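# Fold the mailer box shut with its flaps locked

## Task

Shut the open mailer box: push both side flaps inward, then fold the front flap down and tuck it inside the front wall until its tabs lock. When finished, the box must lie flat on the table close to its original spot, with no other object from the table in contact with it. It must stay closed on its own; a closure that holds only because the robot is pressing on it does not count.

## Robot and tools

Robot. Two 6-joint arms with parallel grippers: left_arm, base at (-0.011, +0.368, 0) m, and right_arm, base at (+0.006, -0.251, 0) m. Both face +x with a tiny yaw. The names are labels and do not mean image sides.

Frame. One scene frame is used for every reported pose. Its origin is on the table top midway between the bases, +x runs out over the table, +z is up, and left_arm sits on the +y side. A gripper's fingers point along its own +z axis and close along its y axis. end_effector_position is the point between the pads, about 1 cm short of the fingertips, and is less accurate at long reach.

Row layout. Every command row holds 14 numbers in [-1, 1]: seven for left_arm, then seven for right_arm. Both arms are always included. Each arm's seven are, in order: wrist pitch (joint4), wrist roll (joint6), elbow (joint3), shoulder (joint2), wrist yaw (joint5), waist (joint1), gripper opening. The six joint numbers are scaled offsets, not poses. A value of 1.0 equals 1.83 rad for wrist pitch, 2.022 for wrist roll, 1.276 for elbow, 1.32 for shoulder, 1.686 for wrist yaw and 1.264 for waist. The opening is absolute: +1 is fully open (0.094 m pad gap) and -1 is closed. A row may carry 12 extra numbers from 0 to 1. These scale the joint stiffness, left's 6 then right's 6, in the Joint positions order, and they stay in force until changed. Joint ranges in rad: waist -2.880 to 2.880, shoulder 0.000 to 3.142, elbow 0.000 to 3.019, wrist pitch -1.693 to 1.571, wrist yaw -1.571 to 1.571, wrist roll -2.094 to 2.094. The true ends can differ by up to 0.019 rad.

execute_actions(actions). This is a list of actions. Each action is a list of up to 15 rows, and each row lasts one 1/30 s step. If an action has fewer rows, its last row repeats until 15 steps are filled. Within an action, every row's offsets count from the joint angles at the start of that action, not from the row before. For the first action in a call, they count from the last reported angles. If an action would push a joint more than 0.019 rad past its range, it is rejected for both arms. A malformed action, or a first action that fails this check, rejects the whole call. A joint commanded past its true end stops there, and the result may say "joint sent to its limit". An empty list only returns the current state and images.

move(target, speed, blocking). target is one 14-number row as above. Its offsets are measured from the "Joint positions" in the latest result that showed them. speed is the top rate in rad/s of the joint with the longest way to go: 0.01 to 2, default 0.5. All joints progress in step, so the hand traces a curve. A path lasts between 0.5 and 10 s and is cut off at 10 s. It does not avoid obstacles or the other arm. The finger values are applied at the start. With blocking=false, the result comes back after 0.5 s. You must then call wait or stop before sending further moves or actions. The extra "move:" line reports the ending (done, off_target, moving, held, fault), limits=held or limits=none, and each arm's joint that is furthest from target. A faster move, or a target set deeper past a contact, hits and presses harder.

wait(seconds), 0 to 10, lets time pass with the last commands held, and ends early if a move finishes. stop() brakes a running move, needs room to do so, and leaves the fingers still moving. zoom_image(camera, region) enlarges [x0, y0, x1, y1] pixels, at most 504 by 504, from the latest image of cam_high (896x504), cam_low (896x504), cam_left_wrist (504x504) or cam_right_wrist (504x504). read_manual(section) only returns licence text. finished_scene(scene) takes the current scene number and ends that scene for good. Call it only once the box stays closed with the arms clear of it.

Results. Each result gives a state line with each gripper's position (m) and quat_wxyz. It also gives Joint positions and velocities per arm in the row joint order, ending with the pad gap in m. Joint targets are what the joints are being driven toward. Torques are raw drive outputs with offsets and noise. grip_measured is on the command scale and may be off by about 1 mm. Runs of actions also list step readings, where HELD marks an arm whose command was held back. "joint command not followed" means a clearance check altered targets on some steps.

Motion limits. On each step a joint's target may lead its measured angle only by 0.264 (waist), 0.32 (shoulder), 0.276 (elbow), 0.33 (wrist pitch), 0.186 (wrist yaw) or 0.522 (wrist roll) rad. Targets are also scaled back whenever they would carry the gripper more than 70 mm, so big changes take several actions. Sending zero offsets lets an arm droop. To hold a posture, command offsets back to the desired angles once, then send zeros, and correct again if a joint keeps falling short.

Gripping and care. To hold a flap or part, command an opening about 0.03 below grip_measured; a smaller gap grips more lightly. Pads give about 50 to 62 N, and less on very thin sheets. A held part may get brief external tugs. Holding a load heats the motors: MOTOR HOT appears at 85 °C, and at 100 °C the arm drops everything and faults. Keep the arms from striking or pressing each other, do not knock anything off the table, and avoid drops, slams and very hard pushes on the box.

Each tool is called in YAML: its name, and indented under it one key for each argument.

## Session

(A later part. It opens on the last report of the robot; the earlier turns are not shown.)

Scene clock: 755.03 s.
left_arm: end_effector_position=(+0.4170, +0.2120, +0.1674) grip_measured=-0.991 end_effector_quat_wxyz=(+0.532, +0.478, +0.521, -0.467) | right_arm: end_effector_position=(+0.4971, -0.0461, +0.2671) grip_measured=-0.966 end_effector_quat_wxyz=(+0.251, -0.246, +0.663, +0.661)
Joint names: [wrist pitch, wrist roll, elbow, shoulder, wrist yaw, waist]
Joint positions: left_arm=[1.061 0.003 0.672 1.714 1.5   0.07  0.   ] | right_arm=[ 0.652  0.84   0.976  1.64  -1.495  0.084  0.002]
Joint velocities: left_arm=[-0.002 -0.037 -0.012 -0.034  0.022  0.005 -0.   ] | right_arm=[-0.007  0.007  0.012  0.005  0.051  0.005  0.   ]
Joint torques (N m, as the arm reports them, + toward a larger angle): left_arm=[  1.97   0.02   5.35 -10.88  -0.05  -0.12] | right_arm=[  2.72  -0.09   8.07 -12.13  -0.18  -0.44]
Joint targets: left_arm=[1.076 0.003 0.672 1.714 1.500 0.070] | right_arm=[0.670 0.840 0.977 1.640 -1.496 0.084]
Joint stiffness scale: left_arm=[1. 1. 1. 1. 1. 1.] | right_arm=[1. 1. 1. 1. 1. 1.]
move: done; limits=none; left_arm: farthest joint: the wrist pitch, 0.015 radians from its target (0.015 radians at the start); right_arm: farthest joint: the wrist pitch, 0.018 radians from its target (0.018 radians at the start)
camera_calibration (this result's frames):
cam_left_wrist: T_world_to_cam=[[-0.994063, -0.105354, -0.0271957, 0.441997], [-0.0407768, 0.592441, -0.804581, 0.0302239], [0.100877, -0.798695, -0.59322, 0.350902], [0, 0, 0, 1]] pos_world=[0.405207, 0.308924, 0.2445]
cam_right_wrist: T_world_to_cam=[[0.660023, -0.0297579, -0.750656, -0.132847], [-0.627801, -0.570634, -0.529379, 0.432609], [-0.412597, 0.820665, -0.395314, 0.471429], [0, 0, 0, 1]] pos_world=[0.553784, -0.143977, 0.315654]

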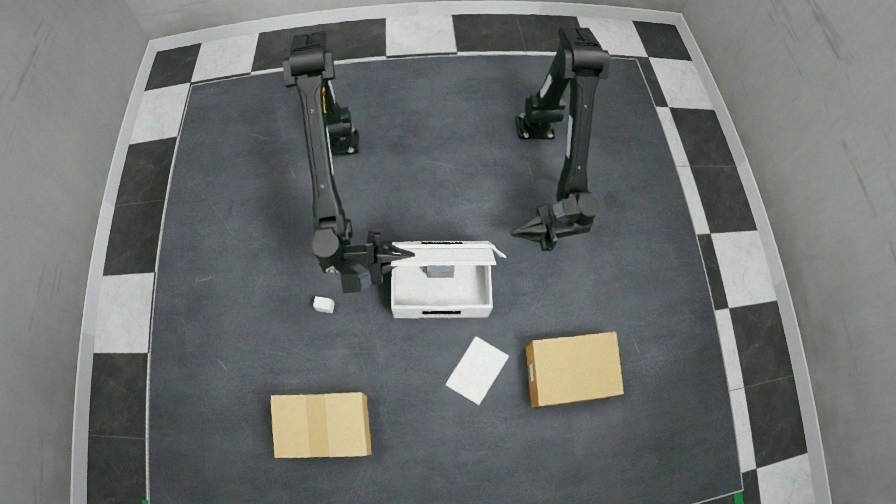

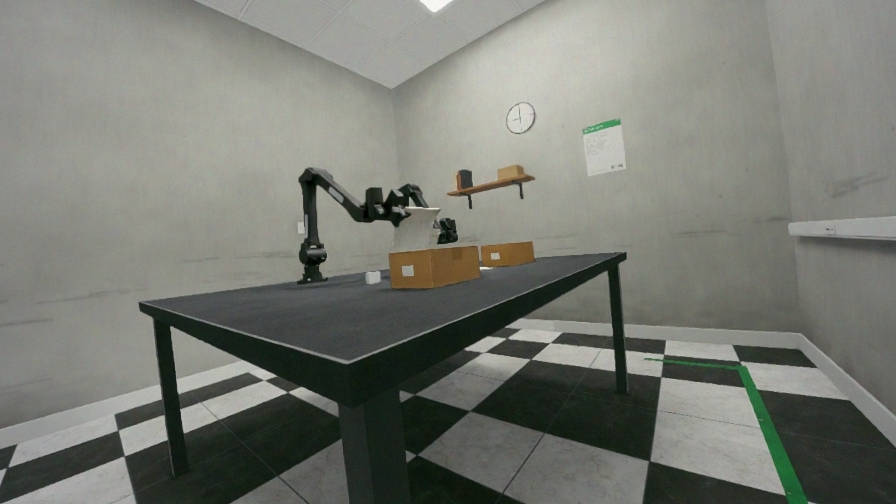

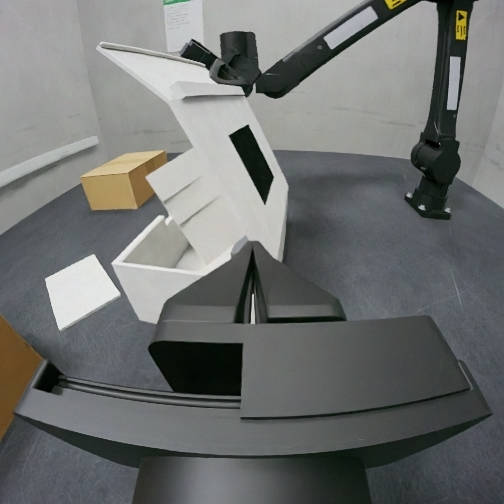

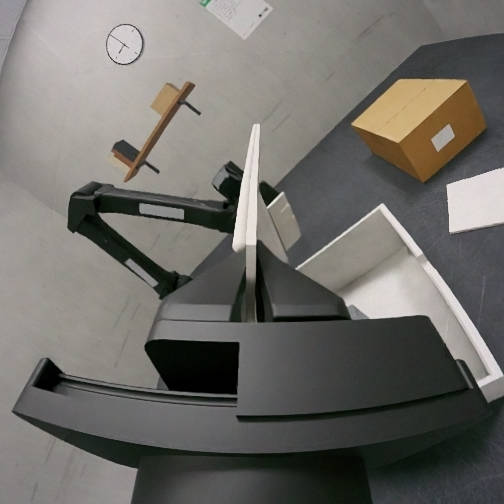

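move:
  target: [-0.05,0,0.165,0.1,0,-0.09,-1, 0.01,0,0,0,0,0,-1]
  speed: 0.06

zoom_image:
  camera: "cam_high"
  region: [320, 190, 570, 340]

Scene clock: 769.13 s.
left_arm: end_effector_position=(+0.4580, +0.1696, +0.1636) grip_measured=-0.992 end_effector_quat_wxyz=(+0.503, +0.498, +0.502, -0.497) | right_arm: end_effector_position=(+0.4983, -0.0463, +0.2671) grip_measured=-0.966 end_effector_quat_wxyz=(+0.253, -0.244, +0.664, +0.660)
Joint names: [wrist pitch, wrist roll, elbow, shoulder, wrist yaw, waist]
Joint positions: left_arm=[ 0.977  0.003  0.841  1.819  1.505 -0.023  0.   ] | right_arm=[ 0.652  0.84   0.976  1.64  -1.488  0.084  0.002]
Joint velocities: left_arm=[ 0.007 -0.037  0.002 -0.015  0.022  0.005  0.001] | right_arm=[ 0.012 -0.037 -0.017  0.015 -0.022 -0.005 -0.   ]
Joint torques (N m, as the arm reports them, + toward a larger angle): left_arm=[  0.92   0.02   9.34 -10.92  -0.25  -1.75] | right_arm=[  2.72  -0.04   8.14 -12.6   -0.34  -0.47]
Joint targets: left_arm=[0.969 0.003 0.882 1.845 1.500 -0.044] | right_arm=[0.670 0.840 0.976 1.640 -1.494 0.085]
Joint stiffness scale: left_arm=[1. 1. 1. 1. 1. 1.] | right_arm=[1. 1. 1. 1. 1. 1.]
move: off_target (left_arm); limits=none; left_arm: farthest joint: the elbow, 0.042 radians from its target (0.211 radians at the start); right_arm: farthest joint: the wrist pitch, 0.018 radians from its target (0.018 radians at the start)
camera_calibration (this result's frames):
cam_left_wrist: T_world_to_cam=[[-0.999952, -0.00752535, -0.00626615, 0.460895], [0.000563514, 0.594605, -0.804018, 0.0345795], [0.0097764, -0.803983, -0.594572, 0.353534], [0, 0, 0, 1]] pos_world=[0.457397, 0.267143, 0.240892]
cam_right_wrist: T_world_to_cam=[[0.659819, -0.0340914, -0.75065, -0.133707], [-0.631485, -0.56659, -0.529342, 0.43521], [-0.407265, 0.823295, -0.395375, 0.469533], [0, 0, 0, 1]] pos_world=[0.554275, -0.144537, 0.315649]

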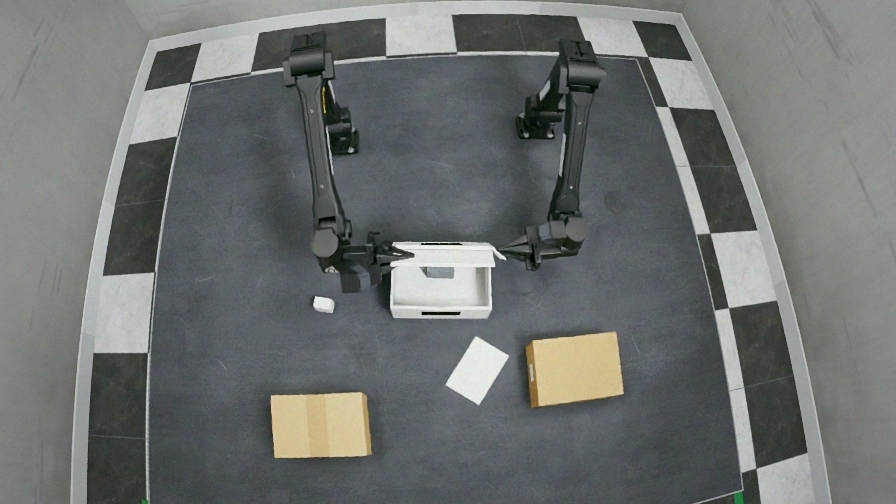

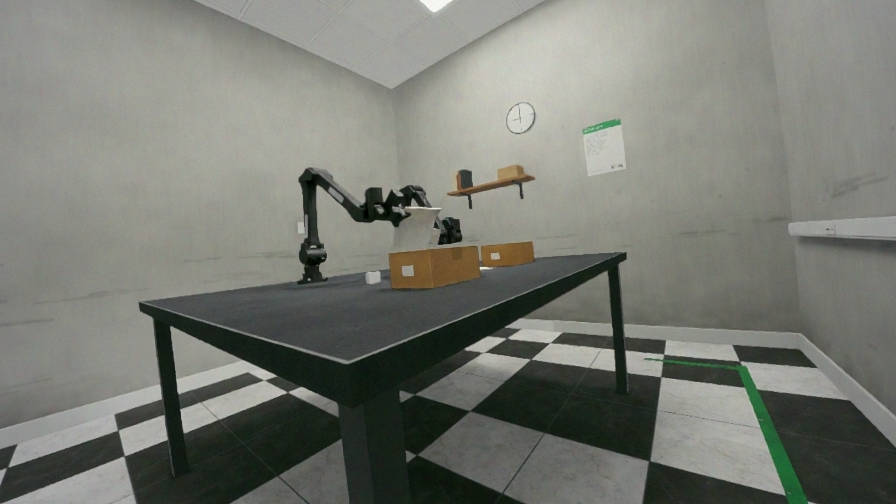

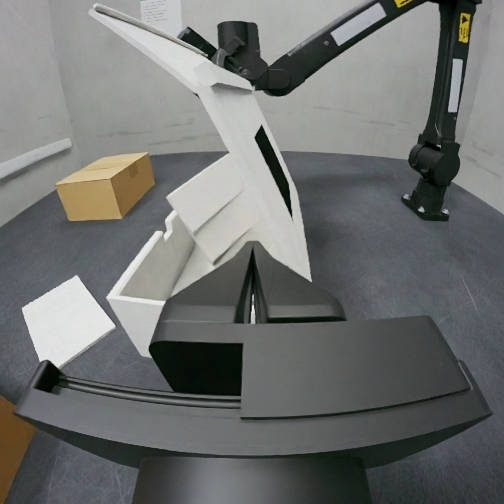

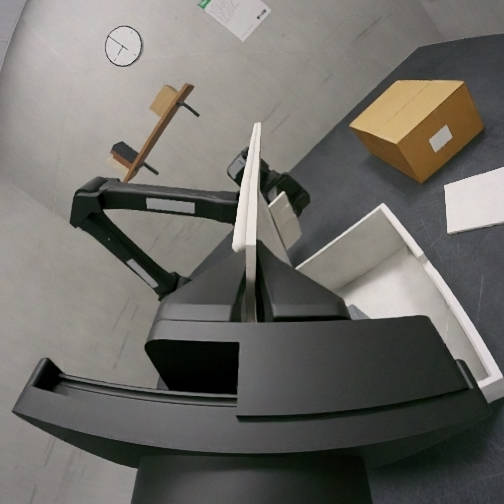

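Region (320, 190, 570, 340) of cam_high's 896x504 image, scaled by 2.016, with more detail than that image has; it fills the top 302 rows of this view, and the rest is white.

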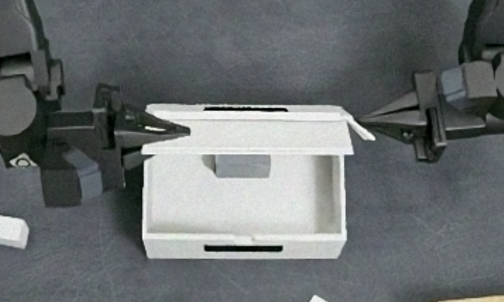

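move:
  target: [-0.03,0,0.09,0.02,0,-0.04,-1, 0.01,0,0,0,0,0,-1]
  speed: 0.05

zoom_image:
  camera: "cam_high"
  region: [320, 190, 570, 340]

Scene clock: 785.33 s.
left_arm: end_effector_position=(+0.4724, +0.1597, +0.1756) grip_measured=-0.992 end_effector_quat_wxyz=(+0.498, +0.506, +0.494, -0.503) | right_arm: end_effector_position=(+0.5031, -0.0528, +0.2671) grip_measured=-0.966 end_effector_quat_wxyz=(+0.262, -0.236, +0.667, +0.656)
Joint names: [wrist pitch, wrist roll, elbow, shoulder, wrist yaw, waist]
Joint positions: left_arm=[ 0.926  0.003  0.903  1.825  1.514 -0.042  0.   ] | right_arm=[ 0.654  0.84   0.976  1.64  -1.475  0.071  0.002]
Joint velocities: left_arm=[-0.007  0.037 -0.017 -0.015  0.022 -0.005  0.   ] | right_arm=[-0.017 -0.125 -0.017  0.005  0.007  0.005 -0.   ]
Joint torques (N m, as the arm reports them, + toward a larger angle): left_arm=[  1.03   0.02  10.59 -11.81  -0.39  -2.72] | right_arm=[  2.7   -0.08   8.   -11.81  -0.66   0.42]
Joint targets: left_arm=[0.922 0.003 0.955 1.846 1.505 -0.074] | right_arm=[0.670 0.840 0.976 1.640 -1.489 0.084]
Joint stiffness scale: left_arm=[1. 1. 1. 1. 1. 1.] | right_arm=[1. 1. 1. 1. 1. 1.]
move: off_target (left_arm); limits=none; left_arm: farthest joint: the elbow, 0.053 radians from its target (0.115 radians at the start); right_arm: farthest joint: the wrist pitch, 0.016 radians from its target (0.018 radians at the start)
camera_calibration (this result's frames):
cam_left_wrist: T_world_to_cam=[[-0.999744, 0.0191722, -0.0119785, 0.471892], [0.0210269, 0.594024, -0.804172, 0.0405744], [-0.00830223, -0.804219, -0.594276, 0.361], [0, 0, 0, 1]] pos_world=[0.473915, 0.257173, 0.252815]
cam_right_wrist: T_world_to_cam=[[0.659842, -0.0514996, -0.749637, -0.138314], [-0.645367, -0.549813, -0.53029, 0.442705], [-0.38485, 0.833699, -0.396026, 0.466277], [0, 0, 0, 1]] pos_world=[0.55642, -0.152453, 0.315735]

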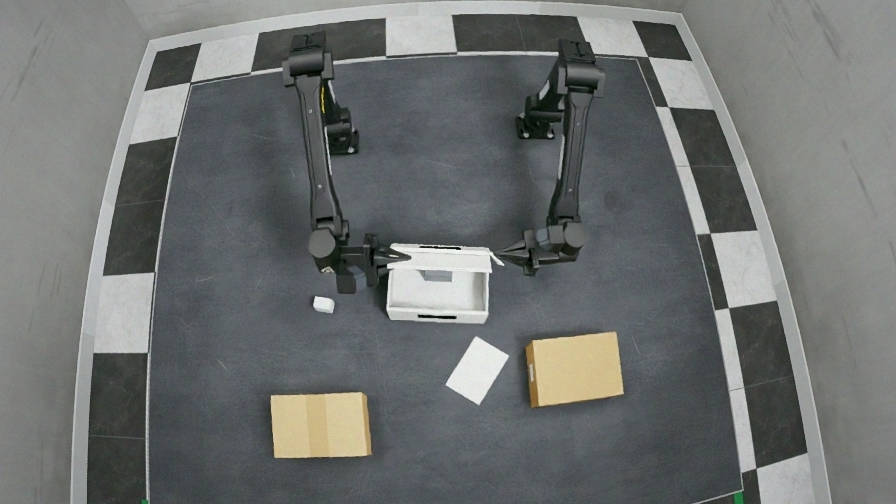

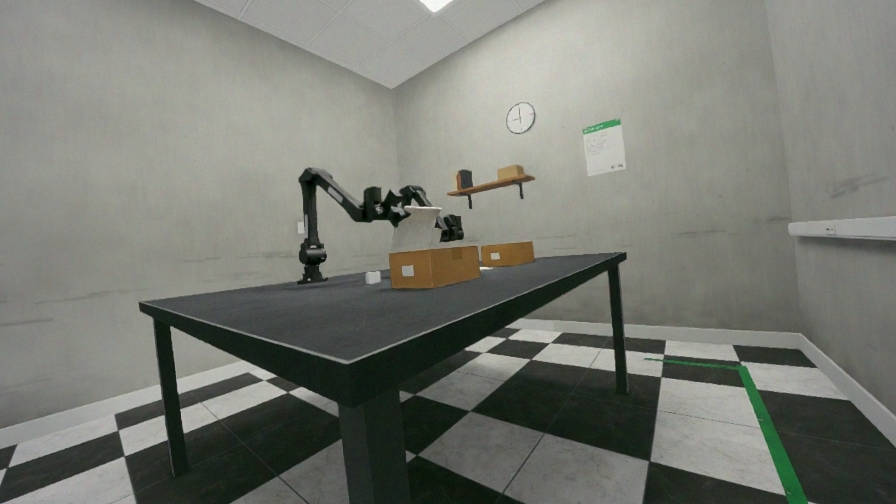

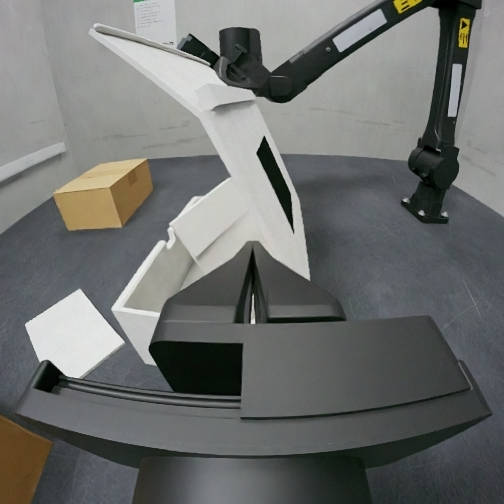

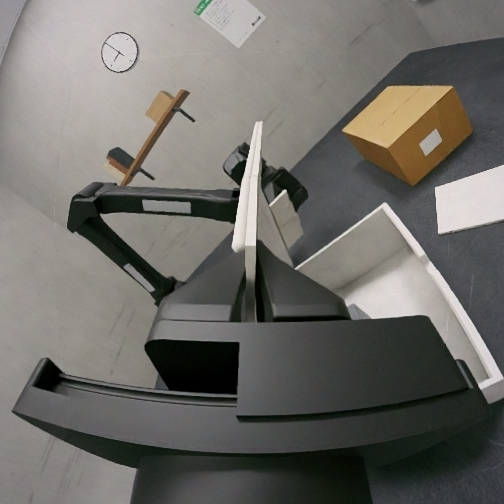

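Region (320, 190, 570, 340) of cam_high's 896x504 image, scaled by 2.016, with more detail than that image has; it fills the top 302 rows of this view, and the rest is white.

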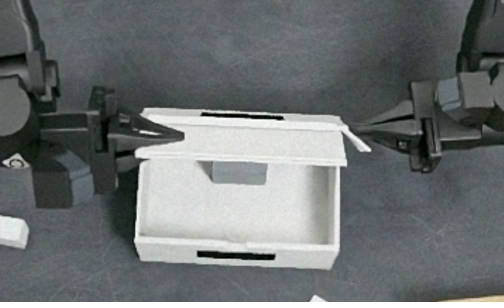

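move:
  target: [0,0,0.03,0,0,0.075,-1, 0.01,0,0,0,-0.04,0.01,-1]
  speed: 0.08

zoom_image:
  camera: "cam_high"
  region: [320, 190, 570, 340]

Scene clock: 797.73 s.
left_arm: end_effector_position=(+0.4896, +0.2042, +0.1762) grip_measured=-0.992 end_effector_quat_wxyz=(+0.520, +0.484, +0.515, -0.479) | right_arm: end_effector_position=(+0.4937, -0.0532, +0.2688) grip_measured=-0.966 end_effector_quat_wxyz=(+0.248, -0.256, +0.659, +0.662)
Joint names: [wrist pitch, wrist roll, elbow, shoulder, wrist yaw, waist]
Joint positions: left_arm=[0.926 0.003 0.905 1.825 1.515 0.049 0.   ] | right_arm=[ 0.659  0.84   0.976  1.637 -1.529  0.07   0.002]
Joint velocities: left_arm=[-0.002  0.022 -0.012 -0.015 -0.022 -0.005  0.   ] | right_arm=[-0.007 -0.022 -0.007 -0.005  0.066 -0.015 -0.   ]
Joint torques (N m, as the arm reports them, + toward a larger angle): left_arm=[  1.25   0.02   9.24 -13.39  -0.09   0.36] | right_arm=[  2.41  -0.06   8.06 -12.17  -0.64  -0.16]
Joint targets: left_arm=[0.926 0.003 0.941 1.825 1.514 0.053] | right_arm=[0.672 0.840 0.976 1.639 -1.543 0.083]
Joint stiffness scale: left_arm=[1. 1. 1. 1. 1. 1.] | right_arm=[1. 1. 1. 1. 1. 1.]
move: off_target (left_arm); limits=none; left_arm: farthest joint: the elbow, 0.036 radians from its target (0.038 radians at the start); right_arm: farthest joint: the waist, 0.014 radians from its target (0.013 radians at the start)
camera_calibration (this result's frames):
cam_left_wrist: T_world_to_cam=[[-0.997475, -0.0696472, -0.0138833, 0.50556], [-0.0302522, 0.593576, -0.804209, 0.0394687], [0.0642517, -0.801759, -0.594184, 0.361241], [0, 0, 0, 1]] pos_world=[0.482268, 0.301411, 0.253403]
cam_right_wrist: T_world_to_cam=[[0.667296, -0.0159851, -0.744621, -0.133961], [-0.611507, -0.582494, -0.535501, 0.420283], [-0.425177, 0.812678, -0.398471, 0.483195], [0, 0, 0, 1]] pos_world=[0.551841, -0.150011, 0.317851]

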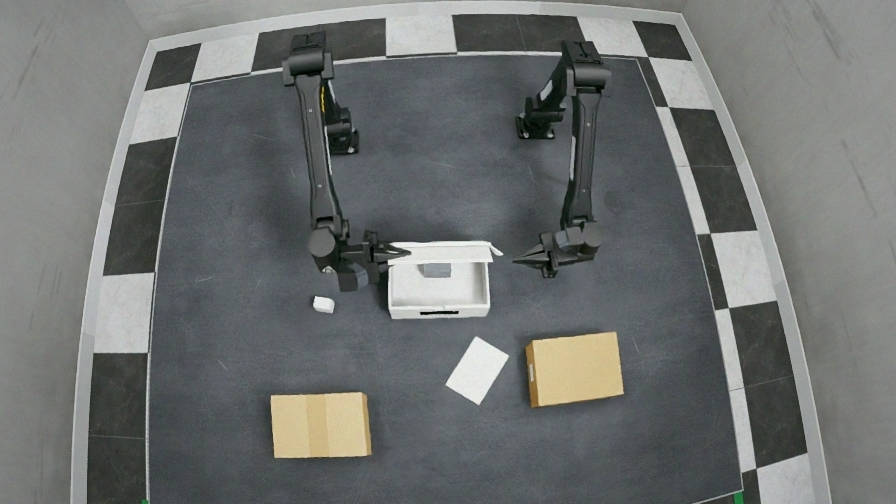

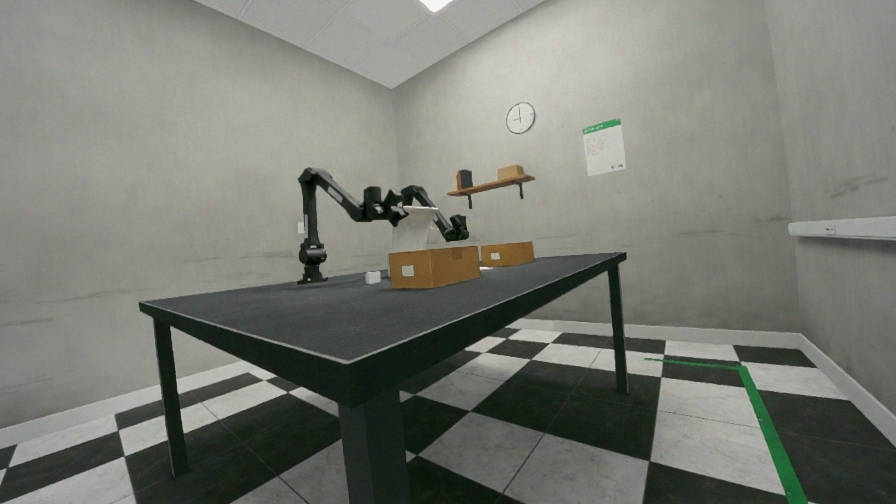

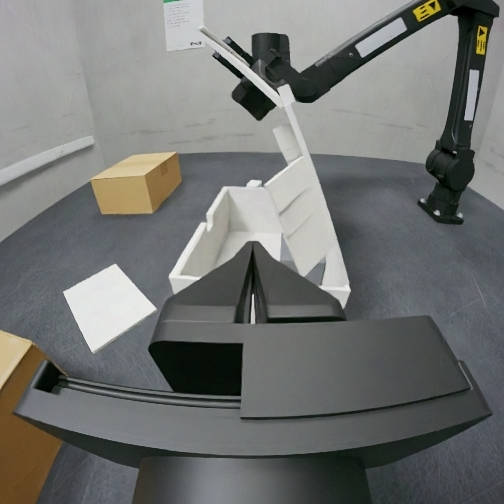

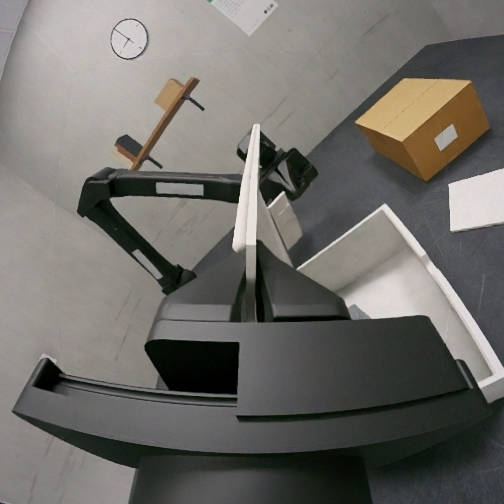

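Region (320, 190, 570, 340) of cam_high's 896x504 image, scaled by 2.016, with more detail than that image has; it fills the top 302 rows of this view, and the rest is white.

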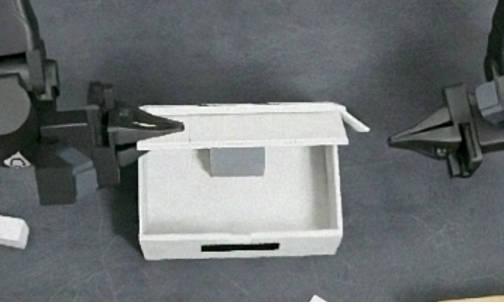

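move:
  target: [0.025,0,-0.045,-0.04,0,-0.028,-1, 0.008,0,0,0,-0.008,0.01,-1]
  speed: 0.08

zoom_image:
  camera: "cam_high"
  region: [320, 190, 570, 340]

Scene clock: 811.23 s.
left_arm: end_effector_position=(+0.4652, +0.1898, +0.1713) grip_measured=-0.992 end_effector_quat_wxyz=(+0.512, +0.490, +0.510, -0.488) | right_arm: end_effector_position=(+0.4937, -0.0532, +0.2688) grip_measured=-0.966 end_effector_quat_wxyz=(+0.248, -0.256, +0.659, +0.662)
Joint names: [wrist pitch, wrist roll, elbow, shoulder, wrist yaw, waist]
Joint positions: left_arm=[0.958 0.003 0.845 1.802 1.515 0.019 0.   ] | right_arm=[ 0.659  0.84   0.976  1.637 -1.529  0.07   0.002]
Joint velocities: left_arm=[ 0.002 -0.051 -0.002  0.005 -0.037  0.005 -0.   ] | right_arm=[ 0.007 -0.007 -0.012 -0.005 -0.007 -0.005 -0.   ]
Joint torques (N m, as the arm reports them, + toward a larger angle): left_arm=[  1.93   0.02   6.15 -15.2   -0.04  -0.54] | right_arm=[  2.6   -0.06   8.08 -11.79  -0.67   0.41]
Joint targets: left_arm=[0.972 0.003 0.847 1.772 1.515 0.013] | right_arm=[0.674 0.840 0.976 1.637 -1.542 0.082]
Joint stiffness scale: left_arm=[1. 1. 1. 1. 1. 1.] | right_arm=[1. 1. 1. 1. 1. 1.]
move: off_target (left_arm); limits=none; left_arm: farthest joint: the shoulder, 0.030 radians from its target (0.053 radians at the start); right_arm: farthest joint: the wrist pitch, 0.015 radians from its target (0.015 radians at the start)
camera_calibration (this result's frames):
cam_left_wrist: T_world_to_cam=[[-0.999147, -0.0403211, -0.00893151, 0.474548], [-0.0167938, 0.59426, -0.804098, 0.0368852], [0.0377298, -0.803262, -0.59443, 0.361008], [0, 0, 0, 1]] pos_world=[0.461141, 0.287199, 0.248492]
cam_right_wrist: T_world_to_cam=[[0.667296, -0.0159851, -0.744621, -0.133961], [-0.611507, -0.582494, -0.535501, 0.420283], [-0.425177, 0.812678, -0.398471, 0.483195], [0, 0, 0, 1]] pos_world=[0.551841, -0.150011, 0.317851]

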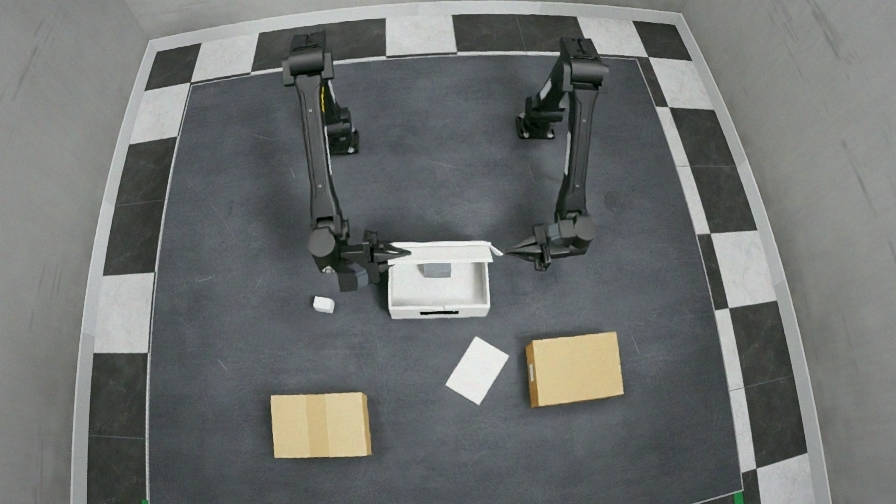

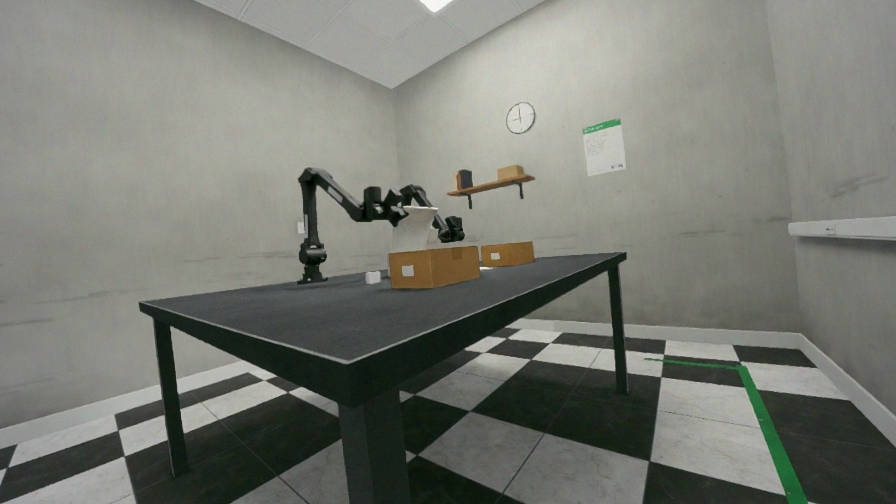

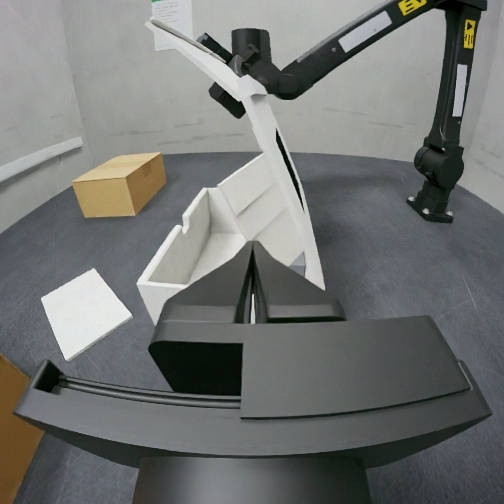

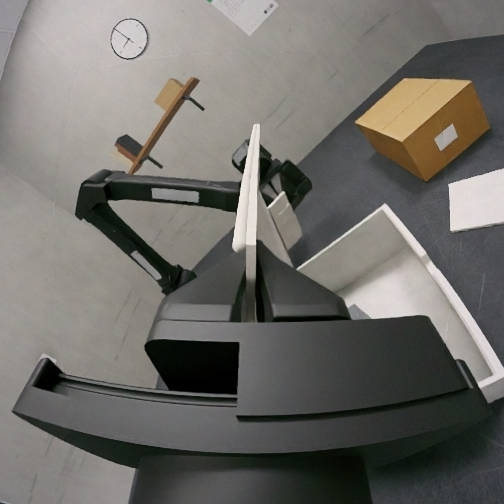

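Region (320, 190, 570, 340) of cam_high's 896x504 image, scaled by 2.016, with more detail than that image has; it fills the top 302 rows of this view, and the rest is white.

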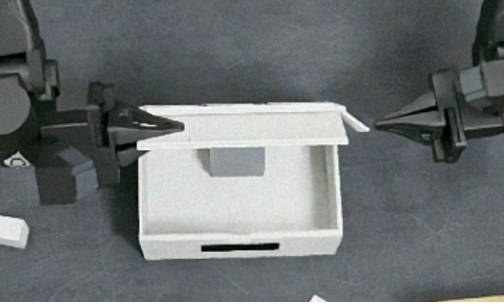

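move:
  target: [0.008,0,0.002,-0.022,-0.04,-0.09,-1, 0.008,0,0,0,-0.012,0.02,-1]
  speed: 0.04

zoom_image:
  camera: "cam_high"
  region: [320, 190, 570, 340]

Scene clock: 826.23 s.
left_arm: end_effector_position=(+0.4606, +0.1546, +0.1705) grip_measured=-0.992 end_effector_quat_wxyz=(+0.508, +0.493, +0.507, -0.492) | right_arm: end_effector_position=(+0.4920, -0.0533, +0.2694) grip_measured=-0.966 end_effector_quat_wxyz=(+0.245, -0.259, +0.658, +0.663)
Joint names: [wrist pitch, wrist roll, elbow, shoulder, wrist yaw, waist]
Joint positions: left_arm=[ 0.958  0.003  0.843  1.802  1.452 -0.056  0.   ] | right_arm=[ 0.659  0.84   0.976  1.636 -1.538  0.07   0.002]
Joint velocities: left_arm=[-0.007 -0.037 -0.017  0.005 -0.007 -0.005  0.001] | right_arm=[-0.002  0.081 -0.012 -0.015 -0.037  0.005 -0.001]
Joint torques (N m, as the arm reports them, + toward a larger angle): left_arm=[  1.99   0.02   6.34 -15.14  -0.21  -3.22] | right_arm=[  2.62  -0.08   7.91 -11.99  -0.54   1.44]
Joint targets: left_arm=[0.972 0.003 0.848 1.773 1.448 -0.095] | right_arm=[0.674 0.840 0.976 1.637 -1.549 0.095]
Joint stiffness scale: left_arm=[1. 1. 1. 1. 1. 1.] | right_arm=[1. 1. 1. 1. 1. 1.]
move: off_target (left_arm, right_arm); limits=none; left_arm: farthest joint: the waist, 0.039 radians from its target (0.114 radians at the start); right_arm: farthest joint: the waist, 0.026 radians from its target (0.026 radians at the start)
camera_calibration (this result's frames):
cam_left_wrist: T_world_to_cam=[[-0.999582, -0.0281205, -0.00665398, 0.466425], [-0.0113739, 0.594543, -0.803983, 0.0545963], [0.0265645, -0.803572, -0.594615, 0.337706], [0, 0, 0, 1]] pos_world=[0.45788, 0.252027, 0.247803]
cam_right_wrist: T_world_to_cam=[[0.668264, -0.0098106, -0.74386, -0.132751], [-0.605537, -0.588021, -0.536243, 0.416465], [-0.432144, 0.808786, -0.398894, 0.48604], [0, 0, 0, 1]] pos_world=[0.550937, -0.149514, 0.318456]

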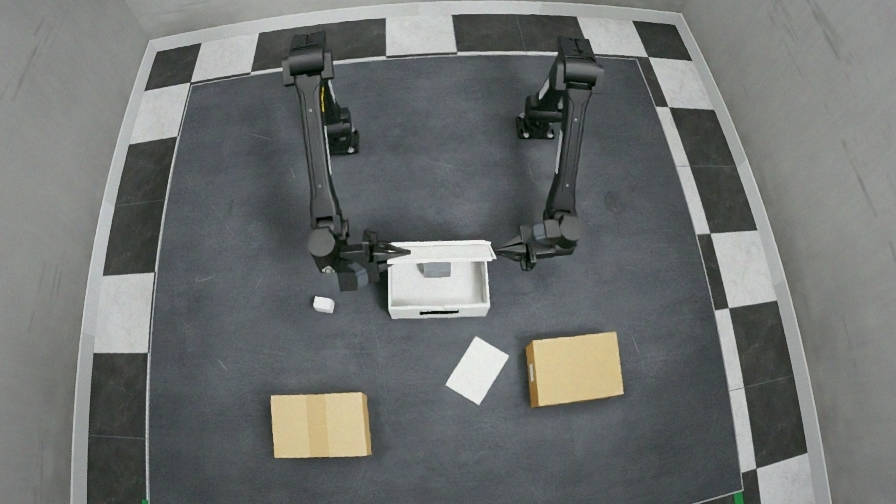

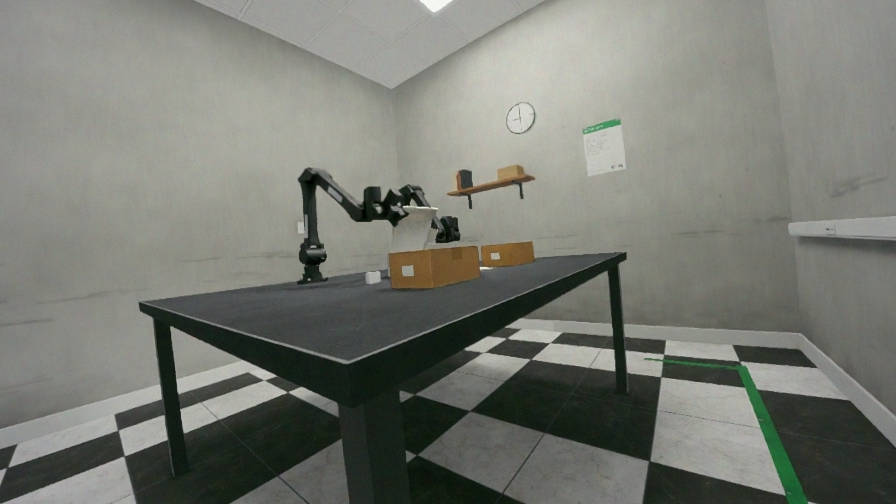

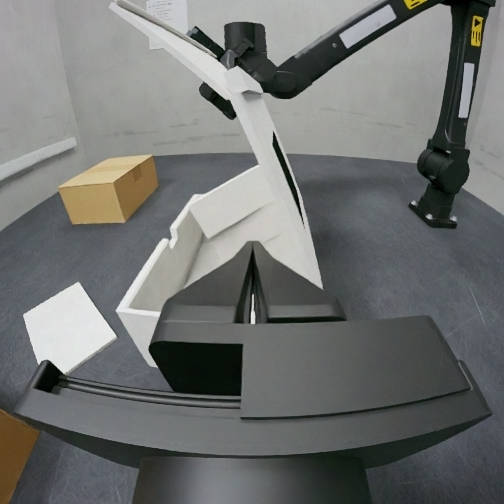

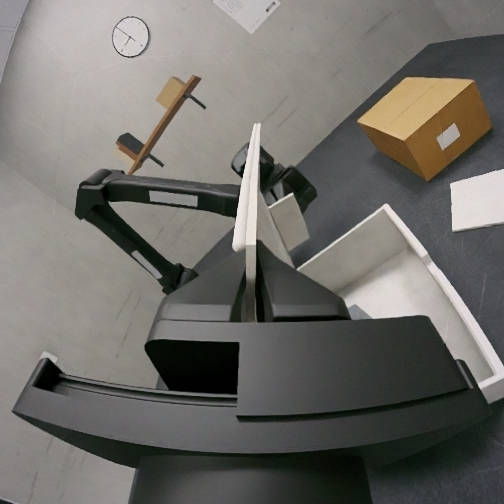

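Region (320, 190, 570, 340) of cam_high's 896x504 image, scaled by 2.016, with more detail than that image has; it fills the top 302 rows of this view, and the rest is white.

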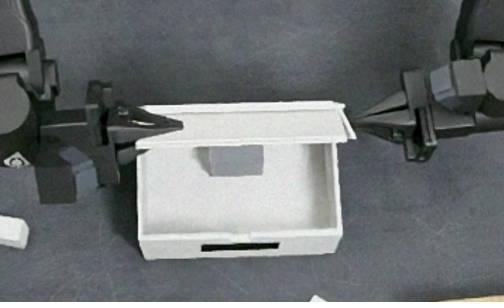

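Working. Continue folding further.

move:
  target: [0.008,0,0.004,-0.022,-0.05,-0.115,-1, 0.008,0,0,0,-0.007,0.03,-1]
  speed: 0.04

zoom_image:
  camera: "cam_high"
  region: [320, 190, 570, 340]

Scene clock: 842.10 s.
left_arm: end_effector_position=(+0.4463, +0.0996, +0.1695) grip_measured=-0.992 end_effector_quat_wxyz=(+0.500, +0.500, +0.501, -0.500) | right_arm: end_effector_position=(+0.4850, -0.0466, +0.2694) grip_measured=-0.966 end_effector_quat_wxyz=(+0.233, -0.271, +0.653, +0.668)
Joint names: [wrist pitch, wrist roll, elbow, shoulder, wrist yaw, waist]
Joint positions: left_arm=[ 0.958  0.003  0.84   1.802  1.363 -0.175  0.   ] | right_arm=[ 0.659  0.84   0.975  1.635 -1.56   0.084  0.002]
Joint velocities: left_arm=[ 0.002  0.051 -0.002  0.005  0.007 -0.005 -0.002] | right_arm=[-0.027  0.022 -0.012 -0.015 -0.037  0.005 -0.   ]
Joint torques (N m, as the arm reports them, + toward a larger angle): left_arm=[  2.04   0.02   6.62 -15.08   0.19  -2.23] | right_arm=[  2.49  -0.09   8.23 -11.93   0.3    1.34]
Joint targets: left_arm=[0.972 0.003 0.848 1.773 1.368 -0.201] | right_arm=[0.674 0.840 0.976 1.636 -1.550 0.108]
Joint stiffness scale: left_arm=[1. 1. 1. 1. 1. 1.] | right_arm=[1. 1. 1. 1. 1. 1.]
move: off_target (left_arm, right_arm); limits=none; left_arm: farthest joint: the shoulder, 0.029 radians from its target (0.029 radians at the start); right_arm: farthest joint: the waist, 0.024 radians from its target (0.038 radians at the start)
camera_calibration (this result's frames):
cam_left_wrist: T_world_to_cam=[[-0.999992, 0.00163447, -0.00368792, 0.447293], [0.00393633, 0.595229, -0.803546, 0.0793156], [0.000881789, -0.803554, -0.595231, 0.30487], [0, 0, 0, 1]] pos_world=[0.446708, 0.197037, 0.246851]
cam_right_wrist: T_world_to_cam=[[0.668179, 0.0144338, -0.743861, -0.126828], [-0.583835, -0.609557, -0.536262, 0.404689], [-0.461166, 0.792611, -0.398866, 0.491023], [0, 0, 0, 1]] pos_world=[0.547459, -0.140679, 0.318529]

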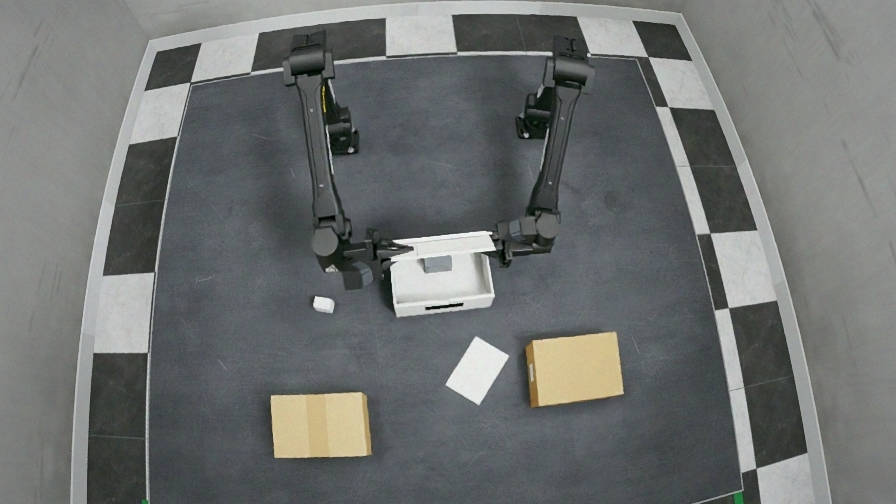

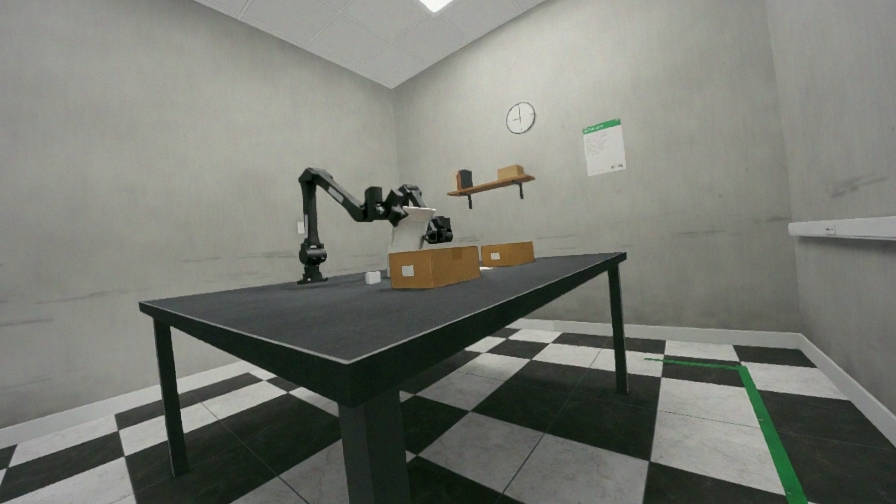

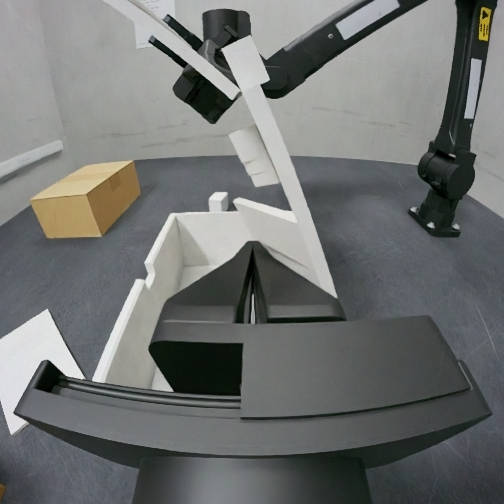

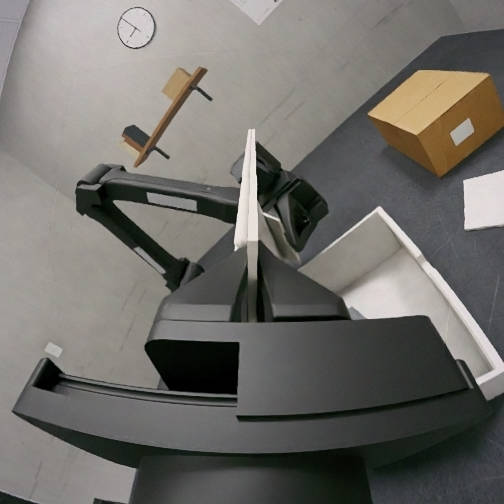

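Region (320, 190, 570, 340) of cam_high's 896x504 image, scaled by 2.016, with more detail than that image has; it fills the top 302 rows of this view, and the rest is white.

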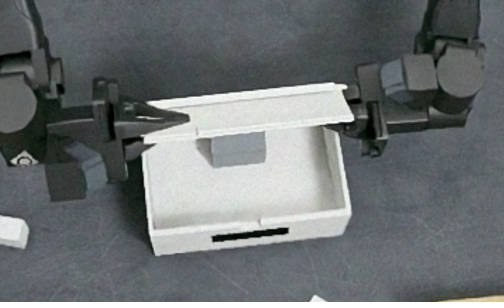

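Overfolded, and the box is back near its original pose. Withdraw to check the set.

move:
  target: [0.008,0,0.004,-0.022,0,0.19,-1, 0.008,0,0,0,0,0,-1]
  speed: 0.1

zoom_image:
  camera: "cam_high"
  region: [320, 190, 570, 340]

Scene clock: 851.47 s.
left_arm: end_effector_position=(+0.4967, +0.2145, +0.1695) grip_measured=-0.992 end_effector_quat_wxyz=(+0.555, +0.437, +0.556, -0.437) | right_arm: end_effector_position=(+0.4843, -0.0467, +0.2694) grip_measured=-0.966 end_effector_quat_wxyz=(+0.231, -0.272, +0.653, +0.668)
Joint names: [wrist pitch, wrist roll, elbow, shoulder, wrist yaw, waist]
Joint positions: left_arm=[0.958 0.003 0.84  1.802 1.362 0.062 0.   ] | right_arm=[ 0.659  0.84   0.975  1.635 -1.564  0.084  0.002]
Joint velocities: left_arm=[-0.002 -0.051 -0.007 -0.024 -0.007  0.015 -0.   ] | right_arm=[ 0.002  0.022 -0.002 -0.005 -0.007 -0.005  0.001]
Joint torques (N m, as the arm reports them, + toward a larger angle): left_arm=[  2.06   0.03   6.4  -15.24   0.02   0.12] | right_arm=[  2.46  -0.09   8.11 -11.73   0.06   0.6 ]
Joint targets: left_arm=[0.972 0.003 0.845 1.773 1.363 0.066] | right_arm=[0.674 0.840 0.975 1.635 -1.560 0.084]
Joint stiffness scale: left_arm=[1. 1. 1. 1. 1. 1.] | right_arm=[1. 1. 1. 1. 1. 1.]
move: off_target (left_arm); limits=none; left_arm: farthest joint: the shoulder, 0.029 radians from its target (0.029 radians at the start); right_arm: farthest joint: the wrist pitch, 0.015 radians from its target (0.015 radians at the start)
camera_calibration (this result's frames):
cam_left_wrist: T_world_to_cam=[[-0.972179, -0.234209, -0.00368899, 0.534301], [-0.136529, 0.579377, -0.803543, 0.0839089], [0.190334, -0.780685, -0.595235, 0.298126], [0, 0, 0, 1]] pos_world=[0.474149, 0.309266, 0.246851]
cam_right_wrist: T_world_to_cam=[[0.668112, 0.0172423, -0.743861, -0.126182], [-0.581272, -0.611998, -0.536266, 0.402889], [-0.464488, 0.790672, -0.398861, 0.492243], [0, 0, 0, 1]] pos_world=[0.547133, -0.14046, 0.31853]

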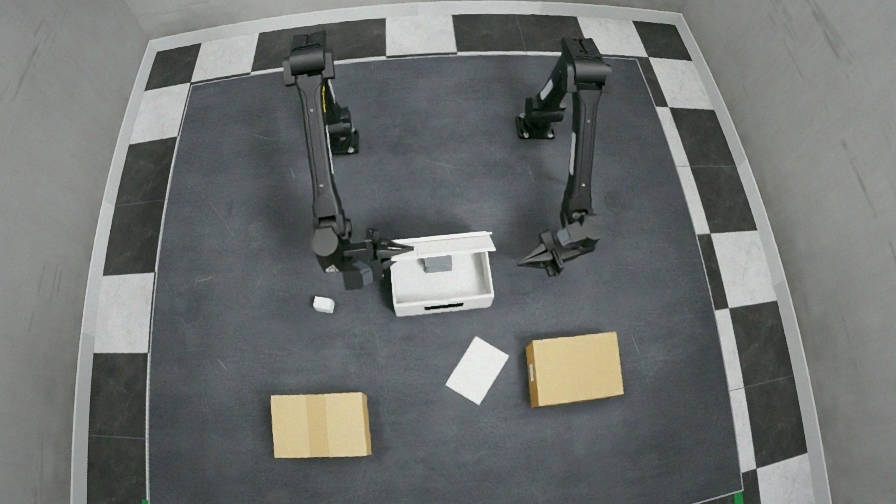

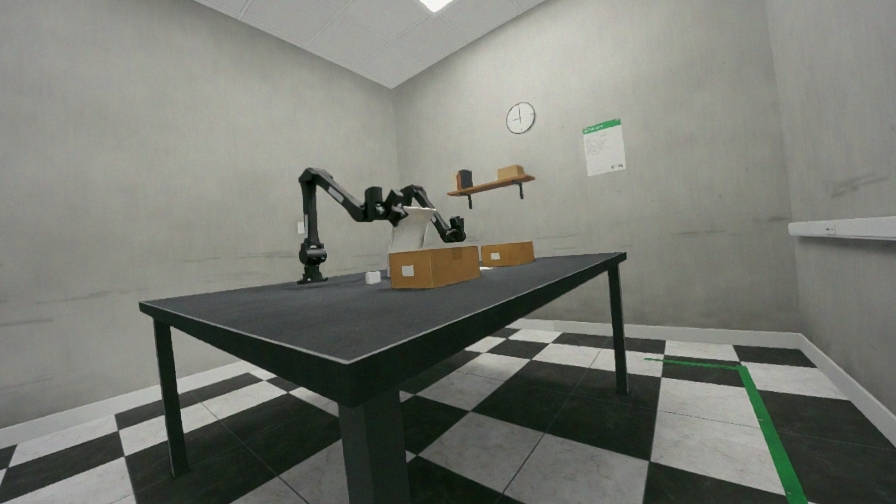

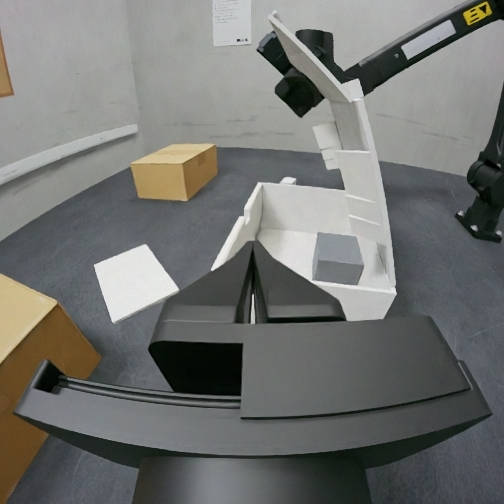

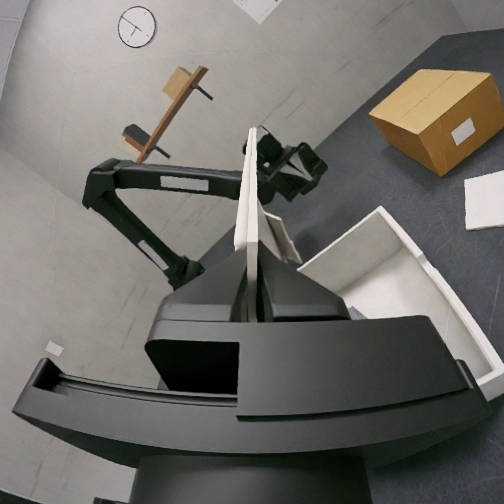

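Region (320, 190, 570, 340) of cam_high's 896x504 image, scaled by 2.016, with more detail than that image has; it fills the top 302 rows of this view, and the rest is white.

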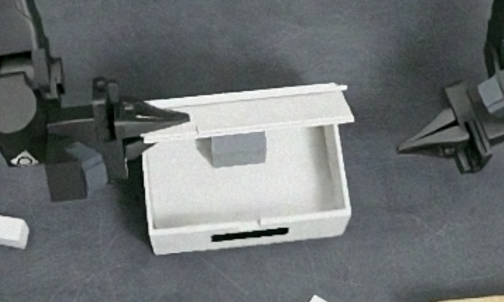

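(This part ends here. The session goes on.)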